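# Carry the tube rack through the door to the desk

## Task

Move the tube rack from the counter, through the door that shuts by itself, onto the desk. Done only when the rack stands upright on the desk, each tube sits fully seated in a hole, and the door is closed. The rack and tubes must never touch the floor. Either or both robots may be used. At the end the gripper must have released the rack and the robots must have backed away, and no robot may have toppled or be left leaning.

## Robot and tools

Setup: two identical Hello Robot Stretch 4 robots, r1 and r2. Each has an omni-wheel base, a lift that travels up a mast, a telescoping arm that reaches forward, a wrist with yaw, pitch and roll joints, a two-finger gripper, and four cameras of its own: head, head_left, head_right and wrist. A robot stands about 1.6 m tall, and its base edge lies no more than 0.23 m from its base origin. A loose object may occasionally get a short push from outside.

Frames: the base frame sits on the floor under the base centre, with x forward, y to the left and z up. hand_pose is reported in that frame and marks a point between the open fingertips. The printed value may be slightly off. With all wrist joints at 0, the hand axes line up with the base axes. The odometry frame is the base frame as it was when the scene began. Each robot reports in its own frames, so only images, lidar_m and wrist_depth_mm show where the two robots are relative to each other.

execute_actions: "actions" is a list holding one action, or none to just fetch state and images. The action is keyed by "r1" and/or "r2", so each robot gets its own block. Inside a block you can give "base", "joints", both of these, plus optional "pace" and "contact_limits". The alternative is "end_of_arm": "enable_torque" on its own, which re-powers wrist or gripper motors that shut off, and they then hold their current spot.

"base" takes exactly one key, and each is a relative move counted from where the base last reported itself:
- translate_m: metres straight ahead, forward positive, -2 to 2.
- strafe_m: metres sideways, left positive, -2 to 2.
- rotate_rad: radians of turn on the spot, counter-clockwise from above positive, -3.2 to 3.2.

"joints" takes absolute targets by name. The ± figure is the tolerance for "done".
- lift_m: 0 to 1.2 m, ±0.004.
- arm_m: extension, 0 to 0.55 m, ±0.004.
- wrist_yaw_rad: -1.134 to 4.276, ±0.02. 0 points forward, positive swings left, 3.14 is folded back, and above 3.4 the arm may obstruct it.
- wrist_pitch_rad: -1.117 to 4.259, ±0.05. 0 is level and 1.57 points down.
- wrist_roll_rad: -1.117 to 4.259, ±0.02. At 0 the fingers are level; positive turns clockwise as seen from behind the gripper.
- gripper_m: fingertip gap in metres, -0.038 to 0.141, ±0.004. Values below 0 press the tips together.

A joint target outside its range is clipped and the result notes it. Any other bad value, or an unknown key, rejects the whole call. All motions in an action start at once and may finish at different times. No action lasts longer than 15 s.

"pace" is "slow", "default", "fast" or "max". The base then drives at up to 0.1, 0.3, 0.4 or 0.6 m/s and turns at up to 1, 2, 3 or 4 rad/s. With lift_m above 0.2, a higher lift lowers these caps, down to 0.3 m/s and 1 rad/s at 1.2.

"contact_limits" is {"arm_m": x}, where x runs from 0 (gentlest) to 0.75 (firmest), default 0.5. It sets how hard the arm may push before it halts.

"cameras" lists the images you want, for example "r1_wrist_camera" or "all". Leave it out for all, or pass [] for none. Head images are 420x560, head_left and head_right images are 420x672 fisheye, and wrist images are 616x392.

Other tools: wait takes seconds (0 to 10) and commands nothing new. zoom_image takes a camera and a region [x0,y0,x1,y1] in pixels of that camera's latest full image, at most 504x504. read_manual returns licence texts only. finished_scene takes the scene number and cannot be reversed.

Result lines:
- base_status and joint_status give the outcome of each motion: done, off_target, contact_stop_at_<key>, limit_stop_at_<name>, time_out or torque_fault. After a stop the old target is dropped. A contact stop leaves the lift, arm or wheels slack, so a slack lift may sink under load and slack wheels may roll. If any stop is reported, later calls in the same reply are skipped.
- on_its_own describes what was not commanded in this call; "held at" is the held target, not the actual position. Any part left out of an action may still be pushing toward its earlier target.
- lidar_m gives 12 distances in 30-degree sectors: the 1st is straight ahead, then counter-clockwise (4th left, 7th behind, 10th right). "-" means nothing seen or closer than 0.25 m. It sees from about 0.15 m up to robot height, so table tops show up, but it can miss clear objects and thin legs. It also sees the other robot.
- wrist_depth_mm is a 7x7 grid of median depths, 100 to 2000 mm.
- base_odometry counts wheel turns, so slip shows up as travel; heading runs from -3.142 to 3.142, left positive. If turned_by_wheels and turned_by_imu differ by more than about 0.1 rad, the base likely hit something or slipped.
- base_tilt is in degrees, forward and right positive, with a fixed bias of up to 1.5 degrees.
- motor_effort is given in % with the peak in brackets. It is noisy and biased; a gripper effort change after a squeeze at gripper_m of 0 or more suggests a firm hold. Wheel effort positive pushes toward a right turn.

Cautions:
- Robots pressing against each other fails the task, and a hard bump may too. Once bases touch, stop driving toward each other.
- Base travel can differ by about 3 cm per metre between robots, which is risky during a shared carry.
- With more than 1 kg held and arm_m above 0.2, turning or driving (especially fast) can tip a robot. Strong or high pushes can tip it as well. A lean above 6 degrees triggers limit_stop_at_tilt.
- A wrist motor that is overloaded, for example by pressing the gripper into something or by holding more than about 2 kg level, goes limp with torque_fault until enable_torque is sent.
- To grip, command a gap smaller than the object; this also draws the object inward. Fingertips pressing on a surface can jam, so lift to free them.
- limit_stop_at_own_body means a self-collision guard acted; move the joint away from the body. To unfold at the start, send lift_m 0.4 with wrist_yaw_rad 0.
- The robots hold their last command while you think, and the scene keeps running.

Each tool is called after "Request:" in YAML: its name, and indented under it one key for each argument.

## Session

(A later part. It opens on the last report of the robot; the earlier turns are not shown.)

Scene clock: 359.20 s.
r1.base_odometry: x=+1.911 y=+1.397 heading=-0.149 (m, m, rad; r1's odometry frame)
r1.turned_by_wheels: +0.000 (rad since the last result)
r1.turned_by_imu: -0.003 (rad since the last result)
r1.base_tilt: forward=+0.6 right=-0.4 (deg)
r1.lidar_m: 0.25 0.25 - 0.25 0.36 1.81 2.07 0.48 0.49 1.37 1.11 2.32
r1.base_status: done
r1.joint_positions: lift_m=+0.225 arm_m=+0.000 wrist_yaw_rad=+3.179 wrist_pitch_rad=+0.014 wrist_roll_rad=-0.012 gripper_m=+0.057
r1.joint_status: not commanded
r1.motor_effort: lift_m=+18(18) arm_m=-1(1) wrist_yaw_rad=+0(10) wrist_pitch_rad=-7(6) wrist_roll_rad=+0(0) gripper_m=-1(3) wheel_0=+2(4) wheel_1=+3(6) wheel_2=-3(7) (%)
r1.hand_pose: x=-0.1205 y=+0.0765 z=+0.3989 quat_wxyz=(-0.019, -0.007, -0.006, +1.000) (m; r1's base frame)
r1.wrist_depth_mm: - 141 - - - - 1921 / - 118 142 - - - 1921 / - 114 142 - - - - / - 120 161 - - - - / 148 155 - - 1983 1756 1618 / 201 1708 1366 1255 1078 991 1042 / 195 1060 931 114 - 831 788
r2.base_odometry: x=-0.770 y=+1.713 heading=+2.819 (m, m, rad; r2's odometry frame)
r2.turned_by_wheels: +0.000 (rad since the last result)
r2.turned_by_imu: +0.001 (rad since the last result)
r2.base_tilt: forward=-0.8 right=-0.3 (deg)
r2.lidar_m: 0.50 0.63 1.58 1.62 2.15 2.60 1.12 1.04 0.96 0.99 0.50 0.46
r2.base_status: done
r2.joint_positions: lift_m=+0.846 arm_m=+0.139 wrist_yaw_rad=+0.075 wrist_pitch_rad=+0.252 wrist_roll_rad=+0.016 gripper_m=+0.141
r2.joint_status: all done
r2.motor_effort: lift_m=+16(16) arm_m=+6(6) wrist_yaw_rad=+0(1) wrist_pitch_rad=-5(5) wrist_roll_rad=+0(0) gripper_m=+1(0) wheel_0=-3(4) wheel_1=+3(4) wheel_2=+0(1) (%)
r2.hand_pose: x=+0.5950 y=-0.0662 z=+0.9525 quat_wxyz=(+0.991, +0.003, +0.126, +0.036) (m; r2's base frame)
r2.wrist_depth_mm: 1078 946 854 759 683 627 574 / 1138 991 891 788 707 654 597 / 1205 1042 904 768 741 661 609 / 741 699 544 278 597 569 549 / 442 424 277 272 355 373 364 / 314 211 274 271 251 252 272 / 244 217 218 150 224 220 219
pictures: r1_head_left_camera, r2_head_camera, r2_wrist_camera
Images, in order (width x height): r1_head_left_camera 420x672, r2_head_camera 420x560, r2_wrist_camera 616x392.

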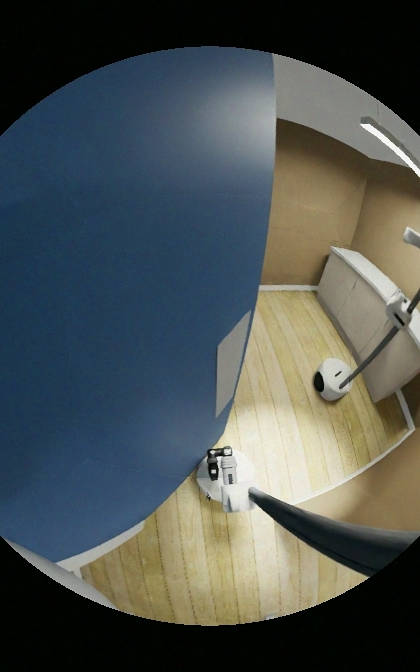

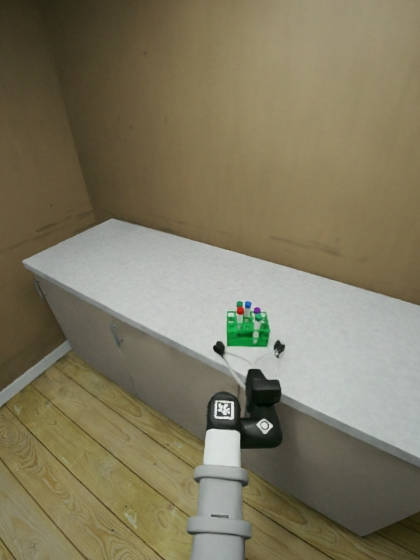

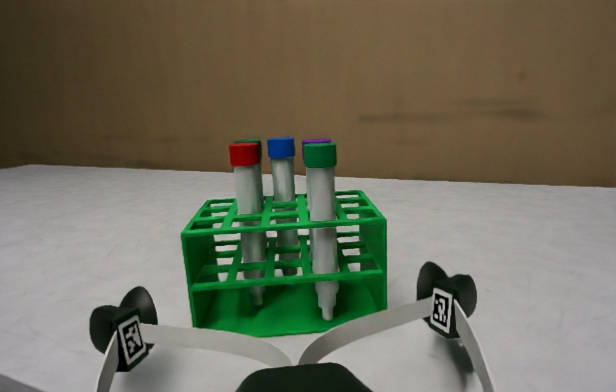

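Request:
execute_actions:
  actions:
    - {"r1": {"base": {"strafe_m": 0.2}, "pace": "slow"}, "r2": {"joints": {"arm_m": 0.18}, "pace": "slow"}}
  cameras: ["r1_head_left_camera", "r2_head_camera", "r2_wrist_camera"]

Scene clock: 370.07 s.
r1.base_odometry: x=+1.941 y=+1.594 heading=-0.149 (m, m, rad; r1's odometry frame)
r1.turned_by_wheels: +0.000 (rad since the last result)
r1.turned_by_imu: -0.003 (rad since the last result)
r1.base_tilt: forward=+0.6 right=-0.5 (deg)
r1.lidar_m: 0.31 0.25 - 0.25 0.27 0.65 2.10 2.61 0.64 1.37 1.29 2.29
r1.base_status: done
r1.joint_positions: lift_m=+0.225 arm_m=+0.000 wrist_yaw_rad=+3.179 wrist_pitch_rad=+0.014 wrist_roll_rad=-0.012 gripper_m=+0.057
r1.joint_status: not commanded
r1.motor_effort: lift_m=+18(18) arm_m=-1(1) wrist_yaw_rad=+1(0) wrist_pitch_rad=-7(7) wrist_roll_rad=+0(0) gripper_m=-1(2) wheel_0=-5(9) wheel_1=+4(8) wheel_2=-1(2) (%)
r1.hand_pose: x=-0.1205 y=+0.0765 z=+0.3989 quat_wxyz=(-0.019, -0.007, -0.006, +1.000) (m; r1's base frame)
r1.wrist_depth_mm: - 141 - - - - 554 / - 118 141 - - - 580 / - 114 142 - - - 1756 / - 120 160 - - - 1863 / 147 156 - - - 1808 1537 / 202 1756 1397 1255 1060 1008 991 / 195 1098 960 114 - 831 778
r2.base_odometry: x=-0.770 y=+1.713 heading=+2.819 (m, m, rad; r2's odometry frame)
r2.turned_by_wheels: +0.000 (rad since the last result)
r2.turned_by_imu: +0.001 (rad since the last result)
r2.base_tilt: forward=-0.9 right=-0.3 (deg)
r2.lidar_m: 0.49 0.64 1.58 1.63 2.14 1.36 1.30 1.01 0.97 0.98 0.49 0.47
r2.base_status: not commanded
r2.joint_positions: lift_m=+0.846 arm_m=+0.179 wrist_yaw_rad=+0.075 wrist_pitch_rad=+0.252 wrist_roll_rad=+0.016 gripper_m=+0.141
r2.joint_status: all done
r2.motor_effort: lift_m=+16(16) arm_m=+6(7) wrist_yaw_rad=+0(1) wrist_pitch_rad=-5(5) wrist_roll_rad=+1(1) gripper_m=-3(0) wheel_0=-3(3) wheel_1=+3(3) wheel_2=+0(0) (%)
r2.hand_pose: x=+0.6350 y=-0.0662 z=+0.9525 quat_wxyz=(+0.991, +0.003, +0.126, +0.036) (m; r2's base frame)
r2.wrist_depth_mm: 1042 891 809 707 654 597 554 / 1098 946 820 750 668 609 569 / 1138 976 854 750 699 640 580 / 741 699 591 251 603 569 549 / 436 424 235 227 274 370 362 / 312 207 229 234 211 251 273 / 243 216 216 150 221 220 219
pictures: r1_head_left_camera, r2_head_camera, r2_wrist_camera
Images, in order (width x height): r1_head_left_camera 420x672, r2_head_camera 420x560, r2_wrist_camera 616x392.

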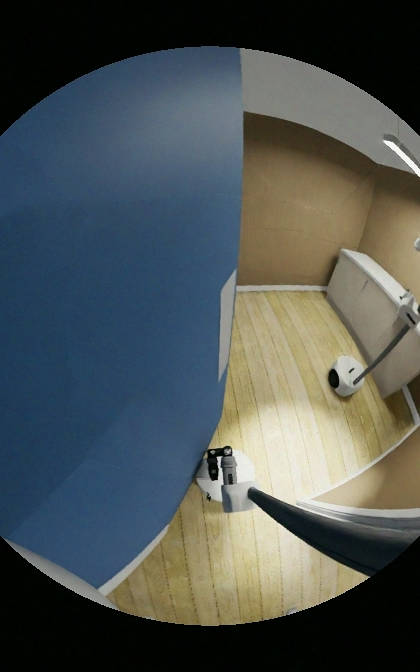

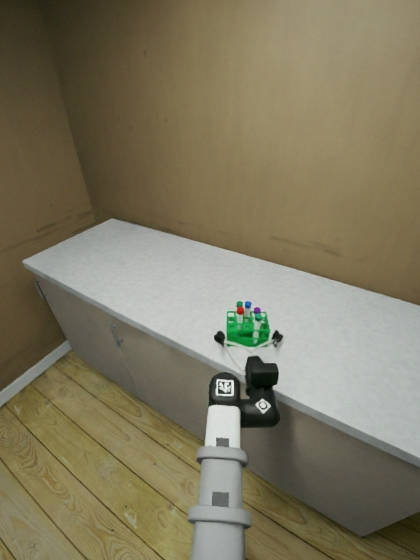

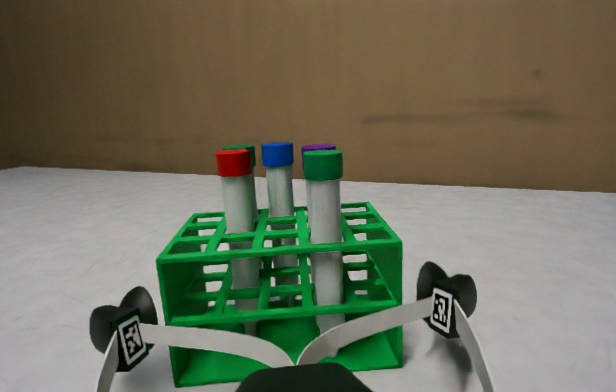

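Request:
zoom_image:
  camera: "r2_head_camera"
  region: [195, 290, 305, 390]

Region (195, 290, 305, 390) of r2_head_camera's 420x560 image, scaled by 4.582, with more detail than that image has; it fills the top 458 rows of this view, and the rest is white.

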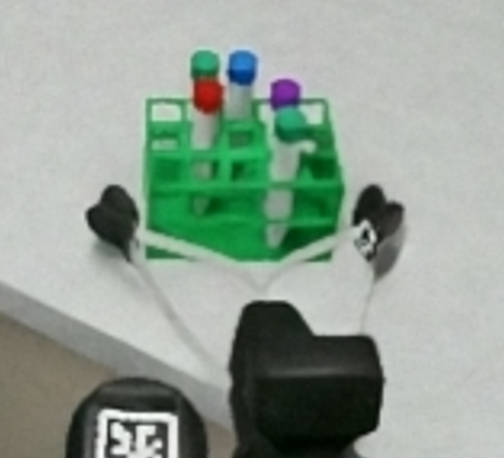

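Request:
execute_actions:
  actions:
    - {"r1": {"base": {"translate_m": 0.2}, "pace": "slow"}, "r2": {"joints": {"arm_m": 0.195}, "pace": "slow", "contact_limits": {"arm_m": 0.2}}}
  cameras: ["r1_head_left_camera", "r2_head_camera", "r2_wrist_camera"]

Request:
zoom_image:
  camera: "r2_head_camera"
  region: [195, 290, 305, 390]

Scene clock: 393.07 s.
r1.base_odometry: x=+2.139 y=+1.565 heading=-0.149 (m, m, rad; r1's odometry frame)
r1.turned_by_wheels: +0.000 (rad since the last result)
r1.turned_by_imu: -0.003 (rad since the last result)
r1.base_tilt: forward=+0.5 right=-0.4 (deg)
r1.lidar_m: 2.02 0.25 - 0.25 0.25 0.50 2.30 0.75 0.77 1.25 1.21 2.13
r1.base_status: done
r1.joint_positions: lift_m=+0.225 arm_m=+0.000 wrist_yaw_rad=+3.179 wrist_pitch_rad=+0.014 wrist_roll_rad=-0.012 gripper_m=+0.057
r1.joint_status: not commanded
r1.motor_effort: lift_m=+18(17) arm_m=-1(1) wrist_yaw_rad=+1(0) wrist_pitch_rad=-7(7) wrist_roll_rad=+0(0) gripper_m=-1(3) wheel_0=+1(6) wheel_1=+3(7) wheel_2=-3(8) (%)
r1.hand_pose: x=-0.1205 y=+0.0765 z=+0.3989 quat_wxyz=(-0.019, -0.007, -0.006, +1.000) (m; r1's base frame)
r1.wrist_depth_mm: - 141 - - - - 319 / - 118 141 - - - 347 / - 114 141 - - - 379 / - 120 161 - - - 421 / 147 156 - - 1983 1808 459 / 200 1756 1336 1205 1060 1008 512 / 196 1098 946 114 - 820 559
r2.base_odometry: x=-0.770 y=+1.713 heading=+2.819 (m, m, rad; r2's odometry frame)
r2.turned_by_wheels: +0.000 (rad since the last result)
r2.turned_by_imu: +0.001 (rad since the last result)
r2.base_tilt: forward=-0.8 right=-0.3 (deg)
r2.lidar_m: 0.49 0.64 1.60 1.63 2.17 1.29 1.20 1.02 0.97 1.00 0.51 0.45
r2.base_status: not commanded
r2.joint_positions: lift_m=+0.846 arm_m=+0.194 wrist_yaw_rad=+0.075 wrist_pitch_rad=+0.252 wrist_roll_rad=+0.016 gripper_m=+0.141
r2.joint_status: all done
r2.motor_effort: lift_m=+16(16) arm_m=+6(7) wrist_yaw_rad=+0(0) wrist_pitch_rad=-6(6) wrist_roll_rad=+2(1) gripper_m=+0(1) wheel_0=-3(3) wheel_1=+3(3) wheel_2=+0(0) (%)
r2.contact_limits: arm_m 0.2
r2.hand_pose: x=+0.6500 y=-0.0662 z=+0.9525 quat_wxyz=(+0.991, +0.003, +0.126, +0.036) (m; r2's base frame)
r2.wrist_depth_mm: 1008 891 778 699 647 585 544 / 1078 917 809 723 654 603 559 / 1118 976 831 741 683 615 580 / 750 691 535 235 603 569 549 / 439 418 220 210 236 373 362 / 312 201 222 202 203 251 272 / 242 200 215 150 218 218 217
pictures: r1_head_left_camera, r2_head_camera, r2_wrist_camera
Images, in order (width x height): r1_head_left_camera 420x672, r2_head_camera 420x560, r2_wrist_camera 616x392.

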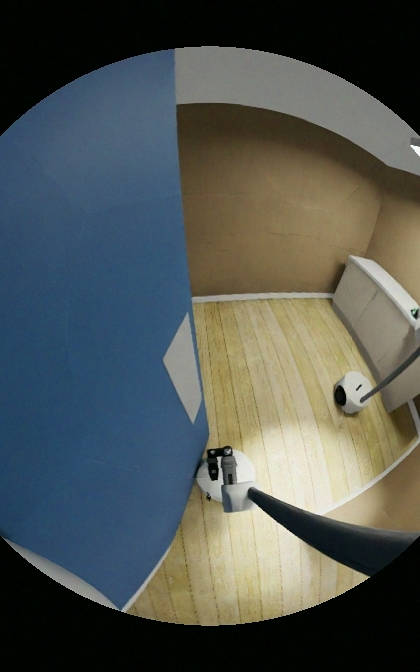

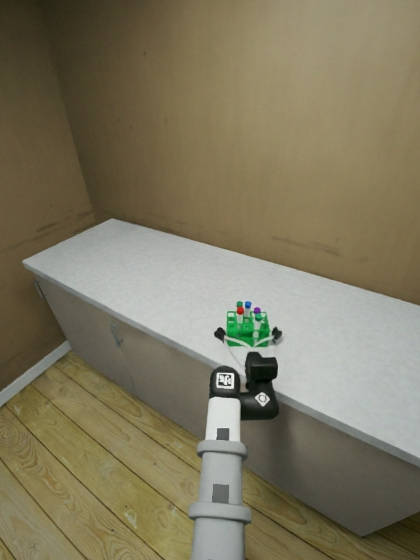

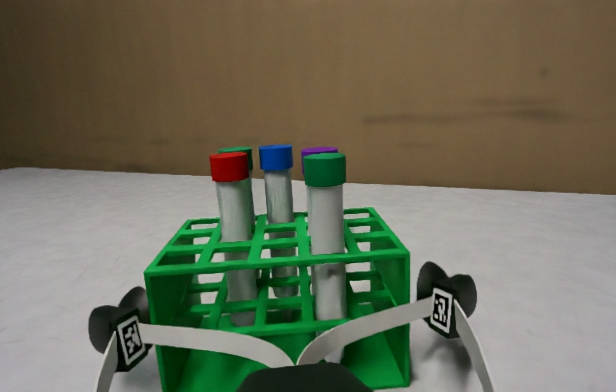

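Region (195, 290, 305, 390) of r2_head_camera's 420x560 image, scaled by 4.582, with more detail than that image has; it fills the top 458 rows of this view, and the rest is white.

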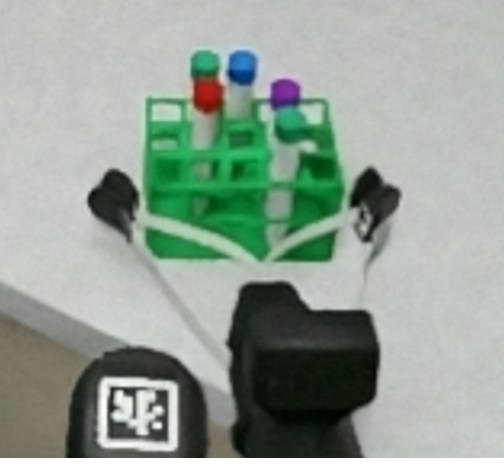

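Request:
execute_actions:
  actions:
    - {"r1": {"base": {"strafe_m": 0.15}, "pace": "slow"}, "r2": {"joints": {"gripper_m": 0.085}}}
  cameras: ["r1_head_left_camera", "r2_head_camera", "r2_wrist_camera"]

Request:
zoom_image:
  camera: "r2_head_camera"
  region: [195, 290, 305, 390]

Scene clock: 400.27 s.
r1.base_odometry: x=+2.161 y=+1.713 heading=-0.150 (m, m, rad; r1's odometry frame)
r1.turned_by_wheels: +0.000 (rad since the last result)
r1.turned_by_imu: -0.003 (rad since the last result)
r1.base_tilt: forward=+0.6 right=-0.4 (deg)
r1.lidar_m: 2.00 0.25 0.25 - 0.25 0.34 2.72 0.98 0.88 1.36 1.36 2.10
r1.base_status: done
r1.joint_positions: lift_m=+0.225 arm_m=+0.000 wrist_yaw_rad=+3.179 wrist_pitch_rad=+0.014 wrist_roll_rad=-0.012 gripper_m=+0.057
r1.joint_status: not commanded
r1.motor_effort: lift_m=+18(18) arm_m=-1(1) wrist_yaw_rad=+0(1) wrist_pitch_rad=-7(6) wrist_roll_rad=+0(1) gripper_m=+0(3) wheel_0=-5(7) wheel_1=+2(7) wheel_2=-1(2) (%)
r1.hand_pose: x=-0.1205 y=+0.0765 z=+0.3989 quat_wxyz=(-0.019, -0.007, -0.006, +1.000) (m; r1's base frame)
r1.wrist_depth_mm: - 141 - - - 317 204 / - 118 141 - - 334 214 / - 114 142 - - 362 226 / - 120 161 - - 392 236 / 147 155 - - 1983 418 241 / 202 1756 1366 1229 1078 324 254 / 196 1118 960 114 - 517 265
r2.base_odometry: x=-0.770 y=+1.713 heading=+2.819 (m, m, rad; r2's odometry frame)
r2.turned_by_wheels: +0.000 (rad since the last result)
r2.turned_by_imu: +0.001 (rad since the last result)
r2.base_tilt: forward=-0.9 right=-0.4 (deg)
r2.lidar_m: 0.49 0.67 1.58 1.65 2.14 1.43 1.37 1.03 0.97 1.00 0.48 0.45
r2.base_status: not commanded
r2.joint_positions: lift_m=+0.846 arm_m=+0.194 wrist_yaw_rad=+0.075 wrist_pitch_rad=+0.253 wrist_roll_rad=+0.016 gripper_m=+0.085
r2.joint_status: all done
r2.motor_effort: lift_m=+16(16) arm_m=+6(6) wrist_yaw_rad=+1(0) wrist_pitch_rad=-9(8) wrist_roll_rad=+1(1) gripper_m=-18(18) wheel_0=-3(3) wheel_1=+3(3) wheel_2=+0(0) (%)
r2.hand_pose: x=+0.6499 y=-0.0662 z=+0.9522 quat_wxyz=(+0.991, +0.003, +0.126, +0.036) (m; r2's base frame)
r2.wrist_depth_mm: 1008 891 778 699 640 574 544 / 1060 931 809 732 661 603 559 / 1118 976 831 732 683 627 574 / 723 699 569 231 585 564 539 / 436 418 208 189 240 368 359 / 309 200 218 208 198 259 270 / 241 179 182 209 202 211 216
pictures: r1_head_left_camera, r2_head_camera, r2_wrist_camera
Images, in order (width x height): r1_head_left_camera 420x672, r2_head_camera 420x560, r2_wrist_camera 616x392.

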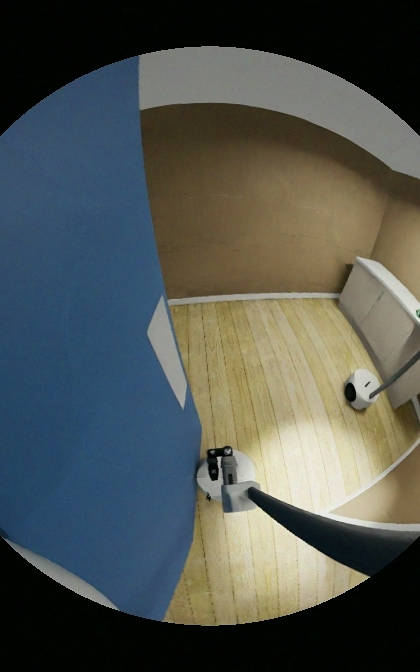

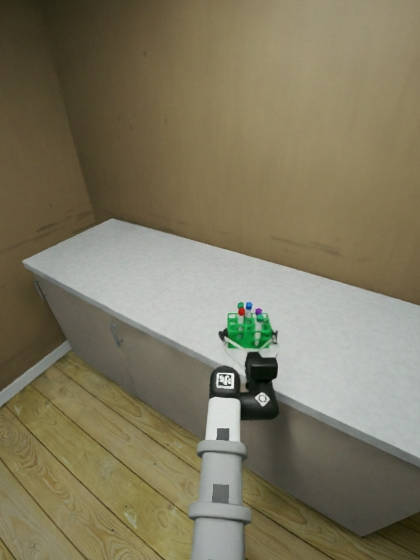

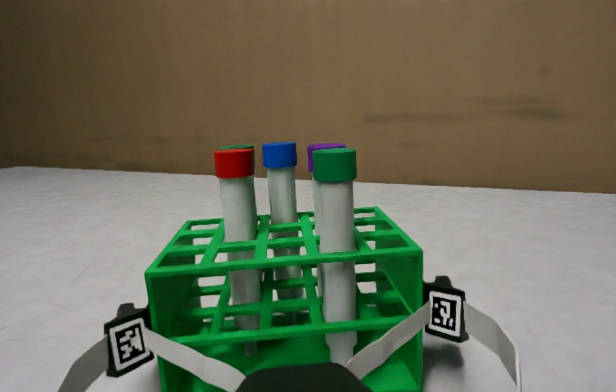

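Region (195, 290, 305, 390) of r2_head_camera's 420x560 image, scaled by 4.582, with more detail than that image has; it fills the top 458 rows of this view, and the rest is white.

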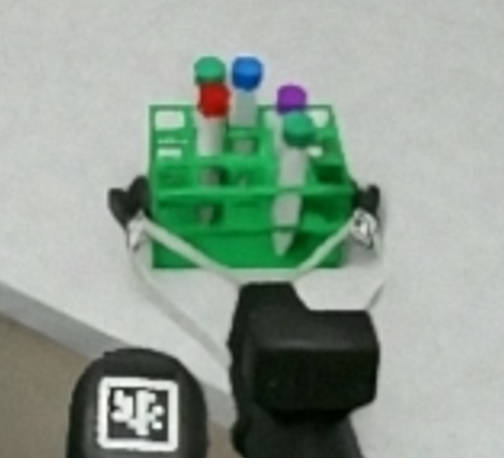

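Request:
execute_actions:
  actions:
    - {"r1": {"base": {"strafe_m": 0.12}, "pace": "slow"}, "r2": {"joints": {"gripper_m": 0.065}}}
  cameras: ["r1_head_left_camera", "r2_wrist_camera"]

Request:
execute_actions:
  actions:
    - {"r2": {"joints": {"lift_m": 0.89}, "pace": "slow"}}
  cameras: ["r2_head_camera", "r2_wrist_camera"]

Scene clock: 408.67 s.
r1.base_odometry: x=+2.179 y=+1.831 heading=-0.150 (m, m, rad; r1's odometry frame)
r1.turned_by_wheels: +0.000 (rad since the last result)
r1.turned_by_imu: -0.004 (rad since the last result)
r1.base_tilt: forward=+0.6 right=-0.4 (deg)
r1.lidar_m: 2.00 0.30 0.25 - 0.25 0.26 2.73 2.04 0.97 1.47 1.47 2.12
r1.base_status: done
r1.joint_positions: lift_m=+0.225 arm_m=+0.000 wrist_yaw_rad=+3.179 wrist_pitch_rad=+0.014 wrist_roll_rad=-0.012 gripper_m=+0.057
r1.joint_status: not commanded
r1.motor_effort: lift_m=+18(17) arm_m=-1(1) wrist_yaw_rad=+1(1) wrist_pitch_rad=-7(7) wrist_roll_rad=+0(0) gripper_m=-1(3) wheel_0=-5(10) wheel_1=+3(8) wheel_2=+0(1) (%)
r1.hand_pose: x=-0.1205 y=+0.0765 z=+0.3989 quat_wxyz=(-0.019, -0.007, -0.006, +1.000) (m; r1's base frame)
r1.wrist_depth_mm: - 141 - - 404 232 172 / - 118 141 - 442 239 178 / - 114 142 - 488 252 185 / - 120 161 - 535 266 193 / 147 155 - - 407 276 200 / 202 1808 1397 1229 452 237 207 / 196 1118 931 114 - 310 213
r2.base_odometry: x=-0.770 y=+1.713 heading=+2.819 (m, m, rad; r2's odometry frame)
r2.turned_by_wheels: +0.000 (rad since the last result)
r2.turned_by_imu: +0.001 (rad since the last result)
r2.base_tilt: forward=-0.9 right=-0.3 (deg)
r2.lidar_m: 0.50 0.65 1.58 1.65 2.15 1.51 1.49 1.04 0.98 0.99 0.48 0.45
r2.base_status: not commanded
r2.joint_positions: lift_m=+0.846 arm_m=+0.194 wrist_yaw_rad=+0.075 wrist_pitch_rad=+0.253 wrist_roll_rad=+0.016 gripper_m=+0.065
r2.joint_status: all done
r2.motor_effort: lift_m=+17(16) arm_m=+6(6) wrist_yaw_rad=+0(0) wrist_pitch_rad=-9(9) wrist_roll_rad=-1(1) gripper_m=-25(23) wheel_0=-3(3) wheel_1=+3(3) wheel_2=+0(0) (%)
r2.hand_pose: x=+0.6499 y=-0.0662 z=+0.9522 quat_wxyz=(+0.991, +0.003, +0.127, +0.036) (m; r2's base frame)
r2.wrist_depth_mm: 991 878 778 699 640 585 539 / 1078 931 809 723 661 603 559 / 1118 976 831 723 683 615 574 / 732 691 535 224 591 564 544 / 430 413 200 184 218 368 359 / 310 196 213 202 193 185 271 / 233 173 177 188 195 211 211
pictures: r1_head_left_camera, r2_wrist_camera
Images, in order (width x height): r1_head_left_camera 420x672, r2_wrist_camera 616x392.

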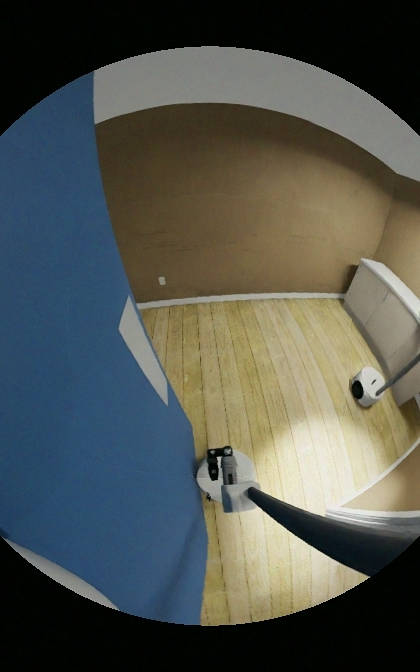

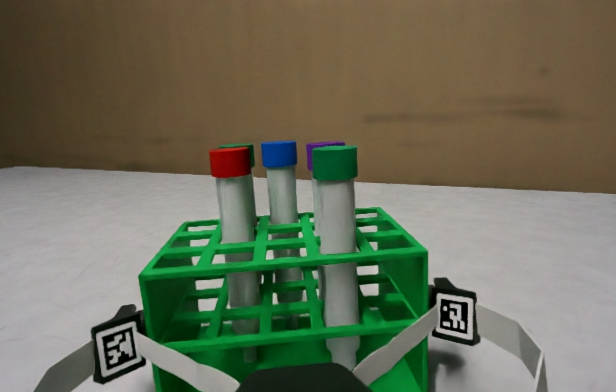

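Scene clock: 409.90 s.
r1.base_odometry: x=+2.179 y=+1.831 heading=-0.150 (m, m, rad; r1's odometry frame)
r1.turned_by_wheels: +0.000 (rad since the last result)
r1.turned_by_imu: -0.001 (rad since the last result)
r1.base_tilt: forward=+0.6 right=-0.4 (deg)
r1.lidar_m: 2.00 0.31 0.25 - 0.25 0.27 2.71 2.03 0.98 1.48 1.47 2.11
r1.base_status: not commanded
r1.joint_positions: lift_m=+0.225 arm_m=+0.000 wrist_yaw_rad=+3.179 wrist_pitch_rad=+0.014 wrist_roll_rad=-0.012 gripper_m=+0.057
r1.joint_status: not commanded
r1.motor_effort: lift_m=+17(18) arm_m=-1(1) wrist_yaw_rad=+1(1) wrist_pitch_rad=-7(6) wrist_roll_rad=+0(0) gripper_m=-2(2) wheel_0=-5(5) wheel_1=+3(3) wheel_2=+0(0) (%)
r1.hand_pose: x=-0.1205 y=+0.0765 z=+0.3989 quat_wxyz=(-0.019, -0.007, -0.006, +1.000) (m; r1's base frame)
r1.wrist_depth_mm: - 142 - - 407 231 173 / - 118 141 - 442 239 178 / - 114 142 - 488 252 185 / - 120 161 - 530 264 193 / 147 155 - - 410 277 200 / 202 1808 1366 1229 449 236 207 / 195 1098 946 113 - 312 214
r2.base_odometry: x=-0.770 y=+1.713 heading=+2.819 (m, m, rad; r2's odometry frame)
r2.turned_by_wheels: +0.000 (rad since the last result)
r2.turned_by_imu: +0.000 (rad since the last result)
r2.base_tilt: forward=-0.9 right=-0.4 (deg)
r2.lidar_m: 0.50 0.64 1.59 1.63 2.16 1.51 1.48 1.05 0.97 1.00 0.50 0.46
r2.base_status: not commanded
r2.joint_positions: lift_m=+0.890 arm_m=+0.194 wrist_yaw_rad=+0.075 wrist_pitch_rad=+0.253 wrist_roll_rad=+0.016 gripper_m=+0.065
r2.joint_status: all done
r2.motor_effort: lift_m=+23(24) arm_m=+6(6) wrist_yaw_rad=+0(0) wrist_pitch_rad=-9(9) wrist_roll_rad=+1(1) gripper_m=-25(22) wheel_0=-3(3) wheel_1=+3(4) wheel_2=+0(0) (%)
r2.hand_pose: x=+0.6499 y=-0.0662 z=+0.9956 quat_wxyz=(+0.991, +0.003, +0.127, +0.036) (m; r2's base frame)
r2.wrist_depth_mm: 1008 878 778 707 634 585 544 / 1060 917 809 732 661 603 559 / 1118 976 831 732 676 621 574 / 931 891 683 224 699 634 597 / 559 539 200 195 218 477 466 / 399 196 212 201 192 185 347 / 301 173 176 187 196 272 279
pictures: r2_head_camera, r2_wrist_camera
Images, in order (width x height): r2_head_camera 420x560, r2_wrist_camera 616x392.

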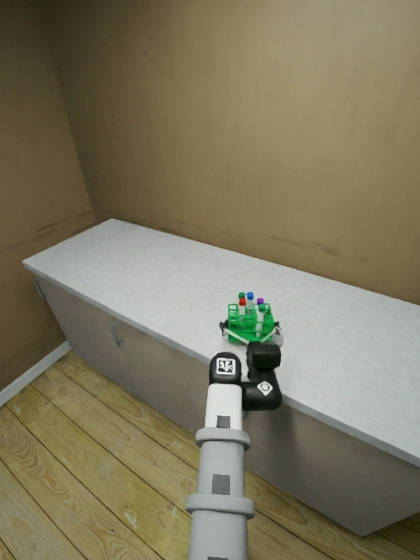

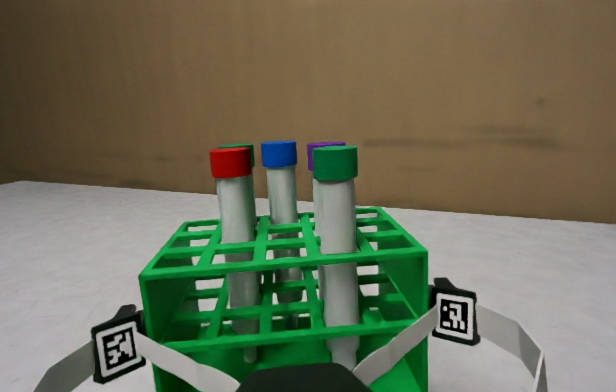

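Request:
execute_actions:
  actions:
    - {"r1": {"base": {"translate_m": 0.2}, "pace": "slow"}, "r2": {"base": {"rotate_rad": -2.04}, "joints": {"arm_m": 0.0}, "pace": "slow"}}
  cameras: ["r1_head_left_camera", "r2_head_right_camera", "r2_wrist_camera"]

Scene clock: 434.17 s.
r1.base_odometry: x=+2.377 y=+1.801 heading=-0.149 (m, m, rad; r1's odometry frame)
r1.turned_by_wheels: +0.000 (rad since the last result)
r1.turned_by_imu: -0.003 (rad since the last result)
r1.base_tilt: forward=+0.6 right=-0.4 (deg)
r1.lidar_m: 1.78 0.28 0.25 - 0.25 0.25 0.66 1.12 1.09 1.45 1.57 1.90
r1.base_status: done
r1.joint_positions: lift_m=+0.225 arm_m=+0.000 wrist_yaw_rad=+3.179 wrist_pitch_rad=+0.014 wrist_roll_rad=-0.012 gripper_m=+0.057
r1.joint_status: not commanded
r1.motor_effort: lift_m=+17(17) arm_m=-1(1) wrist_yaw_rad=+0(0) wrist_pitch_rad=-7(7) wrist_roll_rad=+0(0) gripper_m=-1(2) wheel_0=+1(4) wheel_1=+3(4) wheel_2=+0(6) (%)
r1.hand_pose: x=-0.1205 y=+0.0765 z=+0.3989 quat_wxyz=(-0.019, -0.007, -0.006, +1.000) (m; r1's base frame)
r1.wrist_depth_mm: - 141 - - 418 235 173 / - 118 141 - 462 243 179 / - 114 142 - 512 256 186 / - 120 160 - 569 270 195 / 147 155 - - 427 282 202 / 201 1756 1366 1229 469 240 210 / 196 1118 946 114 - 317 215
r2.base_odometry: x=-0.770 y=+1.713 heading=+0.780 (m, m, rad; r2's odometry frame)
r2.turned_by_wheels: -2.039 (rad since the last result)
r2.turned_by_imu: -2.029 (rad since the last result)
r2.base_tilt: forward=-0.7 right=-0.3 (deg)
r2.lidar_m: 0.42 1.03 0.48 0.46 0.50 0.71 1.59 1.67 2.29 1.43 1.90 0.99
r2.base_status: done
r2.joint_positions: lift_m=+0.890 arm_m=+0.001 wrist_yaw_rad=+0.075 wrist_pitch_rad=+0.253 wrist_roll_rad=+0.016 gripper_m=+0.065
r2.joint_status: all done
r2.motor_effort: lift_m=+23(23) arm_m=-6(7) wrist_yaw_rad=+1(0) wrist_pitch_rad=-10(9) wrist_roll_rad=+0(0) gripper_m=-22(22) wheel_0=+1(6) wheel_1=+2(7) wheel_2=+3(6) (%)
r2.hand_pose: x=+0.4570 y=-0.0663 z=+0.9956 quat_wxyz=(+0.991, +0.003, +0.127, +0.036) (m; r2's base frame)
r2.wrist_depth_mm: 699 699 707 691 699 707 707 / 723 732 723 723 732 723 723 / 750 759 750 732 759 750 750 / 768 778 759 224 778 778 778 / 788 788 202 194 218 798 809 / 842 196 213 202 196 186 842 / 842 173 177 189 196 866 878
pictures: r1_head_left_camera, r2_head_right_camera, r2_wrist_camera
Images, in order (width x height): r1_head_left_camera 420x672, r2_head_right_camera 420x672, r2_wrist_camera 616x392.

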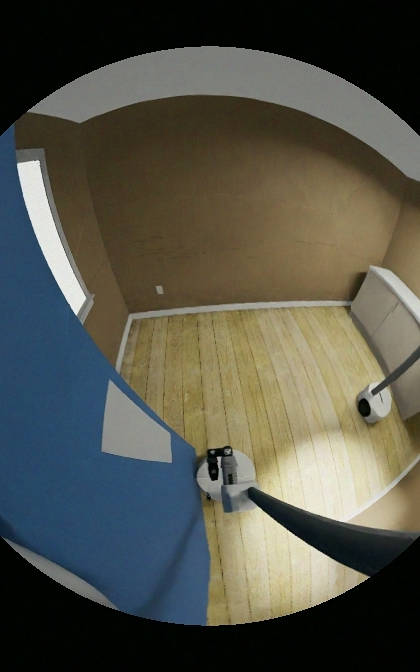

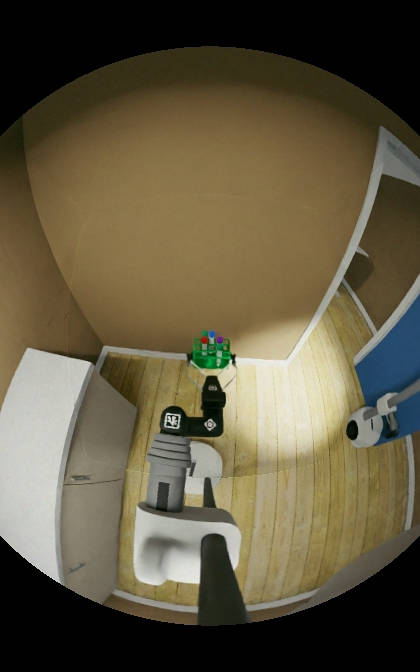

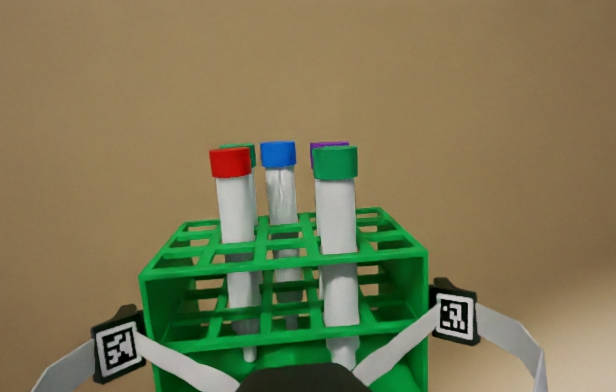

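Request:
execute_actions:
  actions:
    - {"r1": {"base": {"strafe_m": 0.25}, "pace": "slow"}, "r2": {"base": {"strafe_m": -0.85}}}
  cameras: ["r1_head_left_camera", "r2_head_right_camera", "r2_head_camera"]

Scene clock: 445.27 s.
r1.base_odometry: x=+2.387 y=+1.877 heading=-0.141 (m, m, rad; r1's odometry frame)
r1.turned_by_wheels: +0.009 (rad since the last result)
r1.turned_by_imu: -0.010 (rad since the last result)
r1.base_tilt: forward=+0.7 right=-0.4 (deg)
r1.lidar_m: 1.78 1.35 0.25 - 0.25 0.25 0.56 1.26 0.72 0.66 0.65 1.88
r1.base_status: strafe_m contact_stop (by the wheels' count: +0.077 of +0.250)
r1.joint_positions: lift_m=+0.225 arm_m=+0.000 wrist_yaw_rad=+3.179 wrist_pitch_rad=+0.014 wrist_roll_rad=-0.012 gripper_m=+0.057
r1.joint_status: not commanded
r1.on_its_own: the wheels are slack since a contact_stop
r1.motor_effort: lift_m=+18(18) arm_m=-1(1) wrist_yaw_rad=+1(3) wrist_pitch_rad=-7(7) wrist_roll_rad=+0(0) gripper_m=-2(3) wheel_0=+0(31) wheel_1=+0(36) wheel_2=+0(6) (%)
r1.hand_pose: x=-0.1204 y=+0.0766 z=+0.3990 quat_wxyz=(-0.019, -0.007, -0.006, +1.000) (m; r1's base frame)
r1.wrist_depth_mm: - 141 - - 364 223 170 / - 118 141 - 389 229 176 / - 114 141 - 421 240 181 / - 120 161 - 459 251 189 / 147 155 - - 366 260 196 / 202 1756 1366 1255 394 228 202 / 195 1098 960 114 - 290 208
r2.base_odometry: x=-0.172 y=+1.108 heading=+0.780 (m, m, rad; r2's odometry frame)
r2.turned_by_wheels: +0.000 (rad since the last result)
r2.turned_by_imu: +0.000 (rad since the last result)
r2.base_tilt: forward=-0.8 right=-0.4 (deg)
r2.lidar_m: 0.40 1.00 1.38 1.31 1.37 1.67 1.59 1.66 1.81 0.66 0.69 1.44
r2.base_status: done
r2.joint_positions: lift_m=+0.890 arm_m=+0.001 wrist_yaw_rad=+0.075 wrist_pitch_rad=+0.253 wrist_roll_rad=+0.016 gripper_m=+0.065
r2.joint_status: not commanded
r2.motor_effort: lift_m=+22(23) arm_m=-6(6) wrist_yaw_rad=+1(1) wrist_pitch_rad=-8(9) wrist_roll_rad=+1(0) gripper_m=-23(22) wheel_0=+0(8) wheel_1=-1(8) wheel_2=+1(0) (%)
r2.hand_pose: x=+0.4570 y=-0.0663 z=+0.9957 quat_wxyz=(+0.991, +0.003, +0.127, +0.036) (m; r2's base frame)
r2.wrist_depth_mm: 699 699 699 - - - - / 715 715 715 - - - - / 741 750 741 - - - - / 759 768 750 225 - - - / 788 798 201 196 217 - - / 809 196 212 202 189 185 - / 854 173 177 189 195 1537 1618
pictures: r1_head_left_camera, r2_head_camera, r2_head_right_camera
Images, in order (width x height): r1_head_left_camera 420x672, r2_head_camera 420x560, r2_head_right_camera 420x672.

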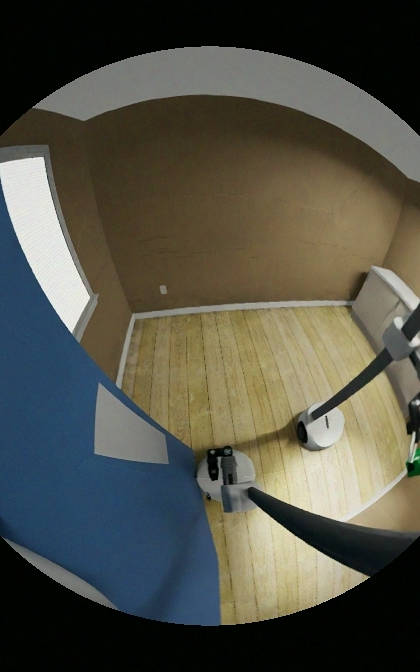

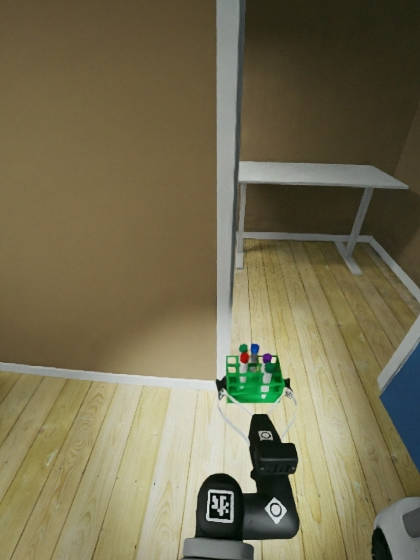

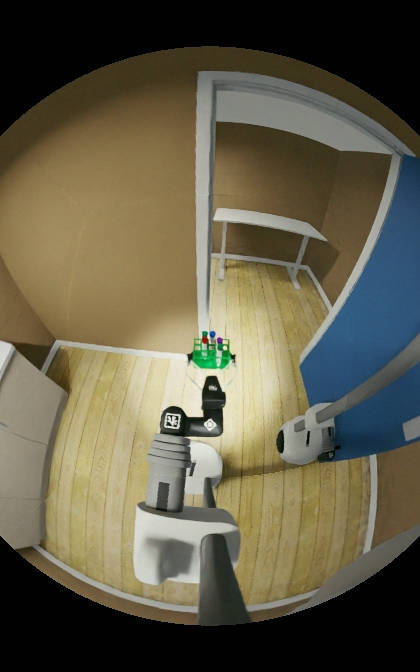

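Request:
execute_actions:
  actions:
    - {"r1": {"base": {"translate_m": 0.12}, "pace": "slow"}, "r2": {"base": {"strafe_m": -0.12}, "pace": "slow"}}
  cameras: ["r1_head_left_camera", "r2_head_right_camera", "r2_head_camera"]

Scene clock: 459.80 s.
r1.base_odometry: x=+2.505 y=+1.861 heading=-0.141 (m, m, rad; r1's odometry frame)
r1.turned_by_wheels: +0.000 (rad since the last result)
r1.turned_by_imu: -0.004 (rad since the last result)
r1.base_tilt: forward=+0.6 right=-0.4 (deg)
r1.lidar_m: 1.69 1.30 0.96 - 0.25 0.25 0.55 1.24 0.63 0.51 0.53 1.77
r1.base_status: done
r1.joint_positions: lift_m=+0.225 arm_m=+0.000 wrist_yaw_rad=+3.179 wrist_pitch_rad=+0.014 wrist_roll_rad=-0.012 gripper_m=+0.057
r1.joint_status: not commanded
r1.motor_effort: lift_m=+17(18) arm_m=-1(1) wrist_yaw_rad=+1(2) wrist_pitch_rad=-7(7) wrist_roll_rad=+2(1) gripper_m=-3(4) wheel_0=+0(2) wheel_1=+2(4) wheel_2=-1(6) (%)
r1.hand_pose: x=-0.1204 y=+0.0766 z=+0.3990 quat_wxyz=(-0.019, -0.007, -0.006, +1.000) (m; r1's base frame)
r1.wrist_depth_mm: - 141 - - 373 224 171 / - 119 141 - 402 231 177 / - 114 142 - 436 243 183 / - 120 160 - 477 254 189 / 147 155 - - 377 264 196 / 202 1756 1366 1229 410 229 203 / 196 1118 946 114 - 294 209
r2.base_odometry: x=-0.088 y=+1.023 heading=+0.780 (m, m, rad; r2's odometry frame)
r2.turned_by_wheels: +0.000 (rad since the last result)
r2.turned_by_imu: +0.001 (rad since the last result)
r2.base_tilt: forward=-0.9 right=-0.4 (deg)
r2.lidar_m: 0.41 1.01 1.42 1.42 1.49 1.68 1.60 1.66 1.68 0.52 0.55 1.22
r2.base_status: done
r2.joint_positions: lift_m=+0.890 arm_m=+0.001 wrist_yaw_rad=+0.075 wrist_pitch_rad=+0.253 wrist_roll_rad=+0.016 gripper_m=+0.065
r2.joint_status: not commanded
r2.motor_effort: lift_m=+22(22) arm_m=-6(6) wrist_yaw_rad=+1(0) wrist_pitch_rad=-9(9) wrist_roll_rad=+1(1) gripper_m=-23(20) wheel_0=+3(6) wheel_1=-2(6) wheel_2=+1(0) (%)
r2.hand_pose: x=+0.4570 y=-0.0663 z=+0.9957 quat_wxyz=(+0.991, +0.003, +0.127, +0.036) (m; r2's base frame)
r2.wrist_depth_mm: 699 691 - - - - - / 715 707 - - - - - / 741 741 750 - - - - / 759 759 750 224 - - - / 798 798 200 194 217 - - / 831 196 213 201 190 185 - / 842 172 177 189 195 1576 1576
pictures: r1_head_left_camera, r2_head_camera, r2_head_right_camera
Images, in order (width x height): r1_head_left_camera 420x672, r2_head_camera 420x560, r2_head_right_camera 420x672.

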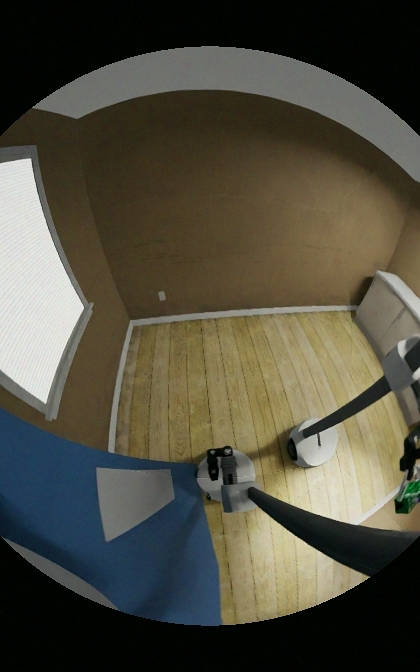

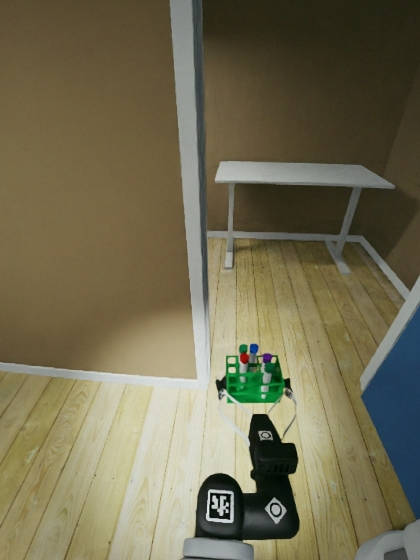

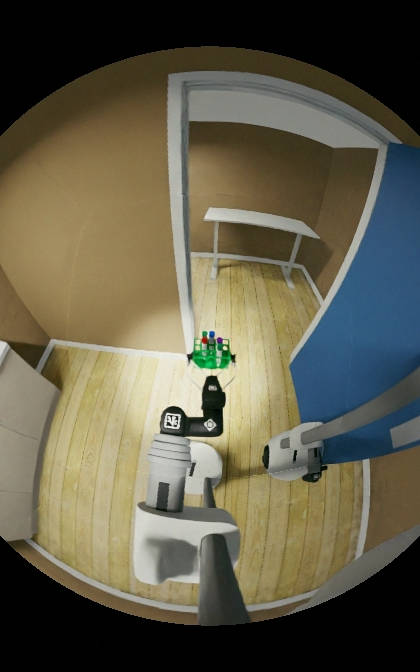

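Request:
execute_actions:
  actions:
    - {"r2": {"base": {"rotate_rad": -0.37}, "pace": "slow"}}
  cameras: ["r2_head_camera"]

Request:
execute_actions:
  actions:
    - {"r2": {"base": {"translate_m": 0.8}}}
  cameras: ["r2_head_right_camera", "r2_head_camera", "r1_head_left_camera"]

Scene clock: 504.87 s.
r1.base_odometry: x=+2.505 y=+1.861 heading=-0.141 (m, m, rad; r1's odometry frame)
r1.turned_by_wheels: +0.000 (rad since the last result)
r1.turned_by_imu: -0.003 (rad since the last result)
r1.base_tilt: forward=+0.6 right=-0.3 (deg)
r1.lidar_m: 1.67 1.31 0.95 - 0.25 0.25 0.58 1.24 0.46 0.51 0.54 1.76
r1.base_status: not commanded
r1.joint_positions: lift_m=+0.225 arm_m=+0.000 wrist_yaw_rad=+3.179 wrist_pitch_rad=+0.014 wrist_roll_rad=-0.012 gripper_m=+0.057
r1.joint_status: not commanded
r1.motor_effort: lift_m=+18(17) arm_m=-2(1) wrist_yaw_rad=+1(1) wrist_pitch_rad=-7(7) wrist_roll_rad=+0(0) gripper_m=-3(3) wheel_0=+0(0) wheel_1=+2(2) wheel_2=-1(1) (%)
r1.hand_pose: x=-0.1204 y=+0.0766 z=+0.3990 quat_wxyz=(-0.019, -0.007, -0.006, +1.000) (m; r1's base frame)
r1.wrist_depth_mm: - 142 - - 373 224 170 / - 119 141 - 404 231 176 / - 114 142 - 433 242 182 / - 120 160 - 480 254 189 / 148 155 - - 377 265 196 / 202 1708 1366 1255 410 230 204 / 196 1098 960 114 - 294 209
r2.base_odometry: x=-0.088 y=+1.023 heading=+0.411 (m, m, rad; r2's odometry frame)
r2.turned_by_wheels: -0.369 (rad since the last result)
r2.turned_by_imu: -0.367 (rad since the last result)
r2.base_tilt: forward=-0.9 right=-0.4 (deg)
r2.lidar_m: 0.41 0.97 1.08 1.45 1.42 1.60 1.62 1.60 1.76 0.61 0.51 0.97
r2.base_status: done
r2.joint_positions: lift_m=+0.890 arm_m=+0.001 wrist_yaw_rad=+0.075 wrist_pitch_rad=+0.253 wrist_roll_rad=+0.016 gripper_m=+0.065
r2.joint_status: not commanded
r2.motor_effort: lift_m=+22(22) arm_m=-6(6) wrist_yaw_rad=+1(0) wrist_pitch_rad=-9(10) wrist_roll_rad=+0(1) gripper_m=-23(24) wheel_0=+4(6) wheel_1=+3(5) wheel_2=+3(7) (%)
r2.hand_pose: x=+0.4570 y=-0.0663 z=+0.9957 quat_wxyz=(+0.991, +0.003, +0.127, +0.036) (m; r2's base frame)
r2.wrist_depth_mm: - - - - - 878 707 / - - - - - 891 723 / - - - - - 904 732 / - - - 224 - 946 750 / - - 200 183 218 960 768 / - 196 212 202 198 186 798 / 715 173 177 189 196 1008 788
pictures: r2_head_camera
Images, in order (width x height): r2_head_camera 420x560.

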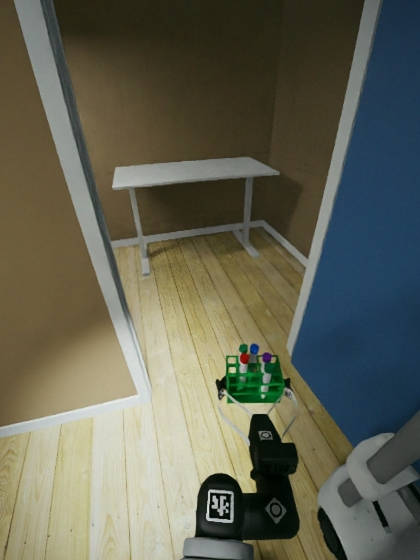

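Scene clock: 509.00 s.
r1.base_odometry: x=+2.505 y=+1.861 heading=-0.141 (m, m, rad; r1's odometry frame)
r1.turned_by_wheels: +0.000 (rad since the last result)
r1.turned_by_imu: -0.002 (rad since the last result)
r1.base_tilt: forward=+0.6 right=-0.4 (deg)
r1.lidar_m: 1.68 1.29 0.98 - 0.25 0.25 0.57 0.55 0.61 2.16 2.27 1.76
r1.base_status: not commanded
r1.joint_positions: lift_m=+0.225 arm_m=+0.000 wrist_yaw_rad=+3.179 wrist_pitch_rad=+0.014 wrist_roll_rad=-0.012 gripper_m=+0.057
r1.joint_status: not commanded
r1.motor_effort: lift_m=+18(18) arm_m=-1(1) wrist_yaw_rad=+1(1) wrist_pitch_rad=-7(6) wrist_roll_rad=+0(0) gripper_m=-3(4) wheel_0=+0(0) wheel_1=+2(2) wheel_2=-1(1) (%)
r1.hand_pose: x=-0.1204 y=+0.0766 z=+0.3990 quat_wxyz=(-0.019, -0.007, -0.006, +1.000) (m; r1's base frame)
r1.wrist_depth_mm: - 141 - - 370 225 171 / - 119 141 - 402 232 176 / - 113 141 - 439 242 182 / - 120 161 - 480 255 190 / 147 155 - - 377 265 196 / 203 904 891 1255 407 229 204 / 196 676 891 114 - 294 209
r2.base_odometry: x=+0.646 y=+1.342 heading=+0.411 (m, m, rad; r2's odometry frame)
r2.turned_by_wheels: +0.000 (rad since the last result)
r2.turned_by_imu: -0.002 (rad since the last result)
r2.base_tilt: forward=-0.8 right=-0.3 (deg)
r2.lidar_m: 0.41 1.57 0.46 0.44 1.75 1.90 2.37 0.66 0.54 0.60 0.56 0.67
r2.base_status: done
r2.joint_positions: lift_m=+0.890 arm_m=+0.001 wrist_yaw_rad=+0.075 wrist_pitch_rad=+0.253 wrist_roll_rad=+0.016 gripper_m=+0.065
r2.joint_status: not commanded
r2.motor_effort: lift_m=+22(22) arm_m=-6(6) wrist_yaw_rad=+0(1) wrist_pitch_rad=-10(9) wrist_roll_rad=+1(0) gripper_m=-24(23) wheel_0=+1(5) wheel_1=+1(7) wheel_2=+0(8) (%)
r2.hand_pose: x=+0.4570 y=-0.0662 z=+0.9957 quat_wxyz=(+0.991, +0.003, +0.127, +0.036) (m; r2's base frame)
r2.wrist_depth_mm: 1756 1863 - - - 1537 1182 / 1808 1983 - - - 1576 1229 / 1808 1921 - 1576 - 1576 1255 / 1863 - - 224 - 1661 1281 / 1921 - 200 184 217 1661 1336 / 1983 196 213 201 197 185 1336 / 1756 173 177 188 195 1576 1336
pictures: r1_head_left_camera, r2_head_camera, r2_head_right_camera
Images, in order (width x height): r1_head_left_camera 420x672, r2_head_camera 420x560, r2_head_right_camera 420x672.

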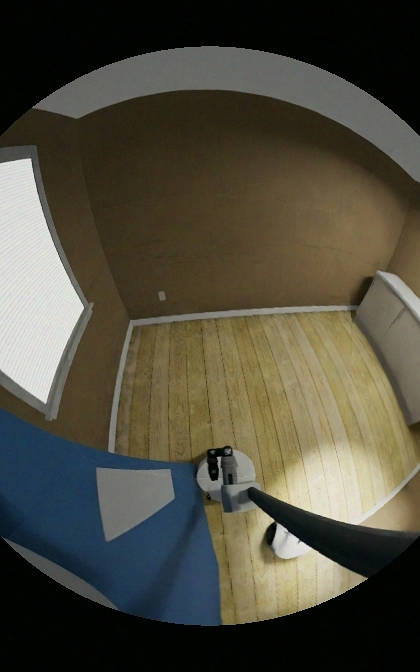

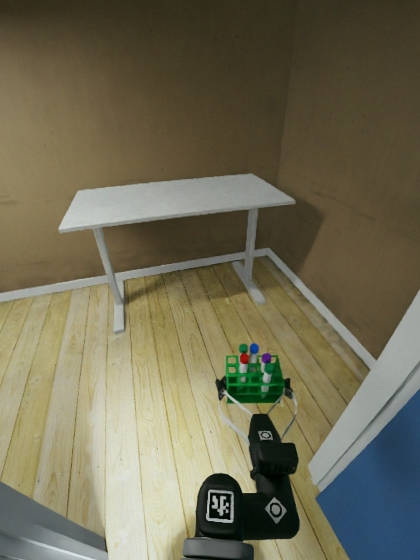

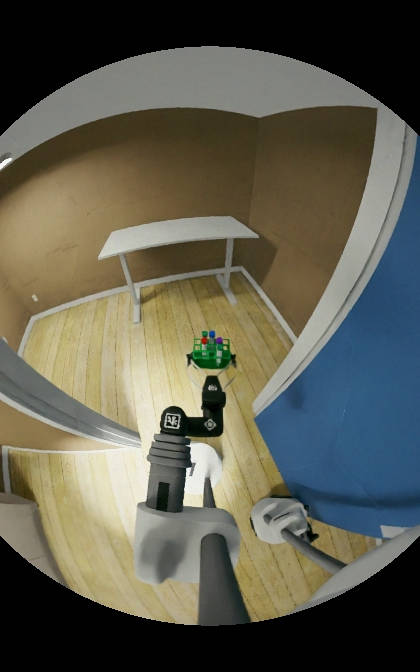

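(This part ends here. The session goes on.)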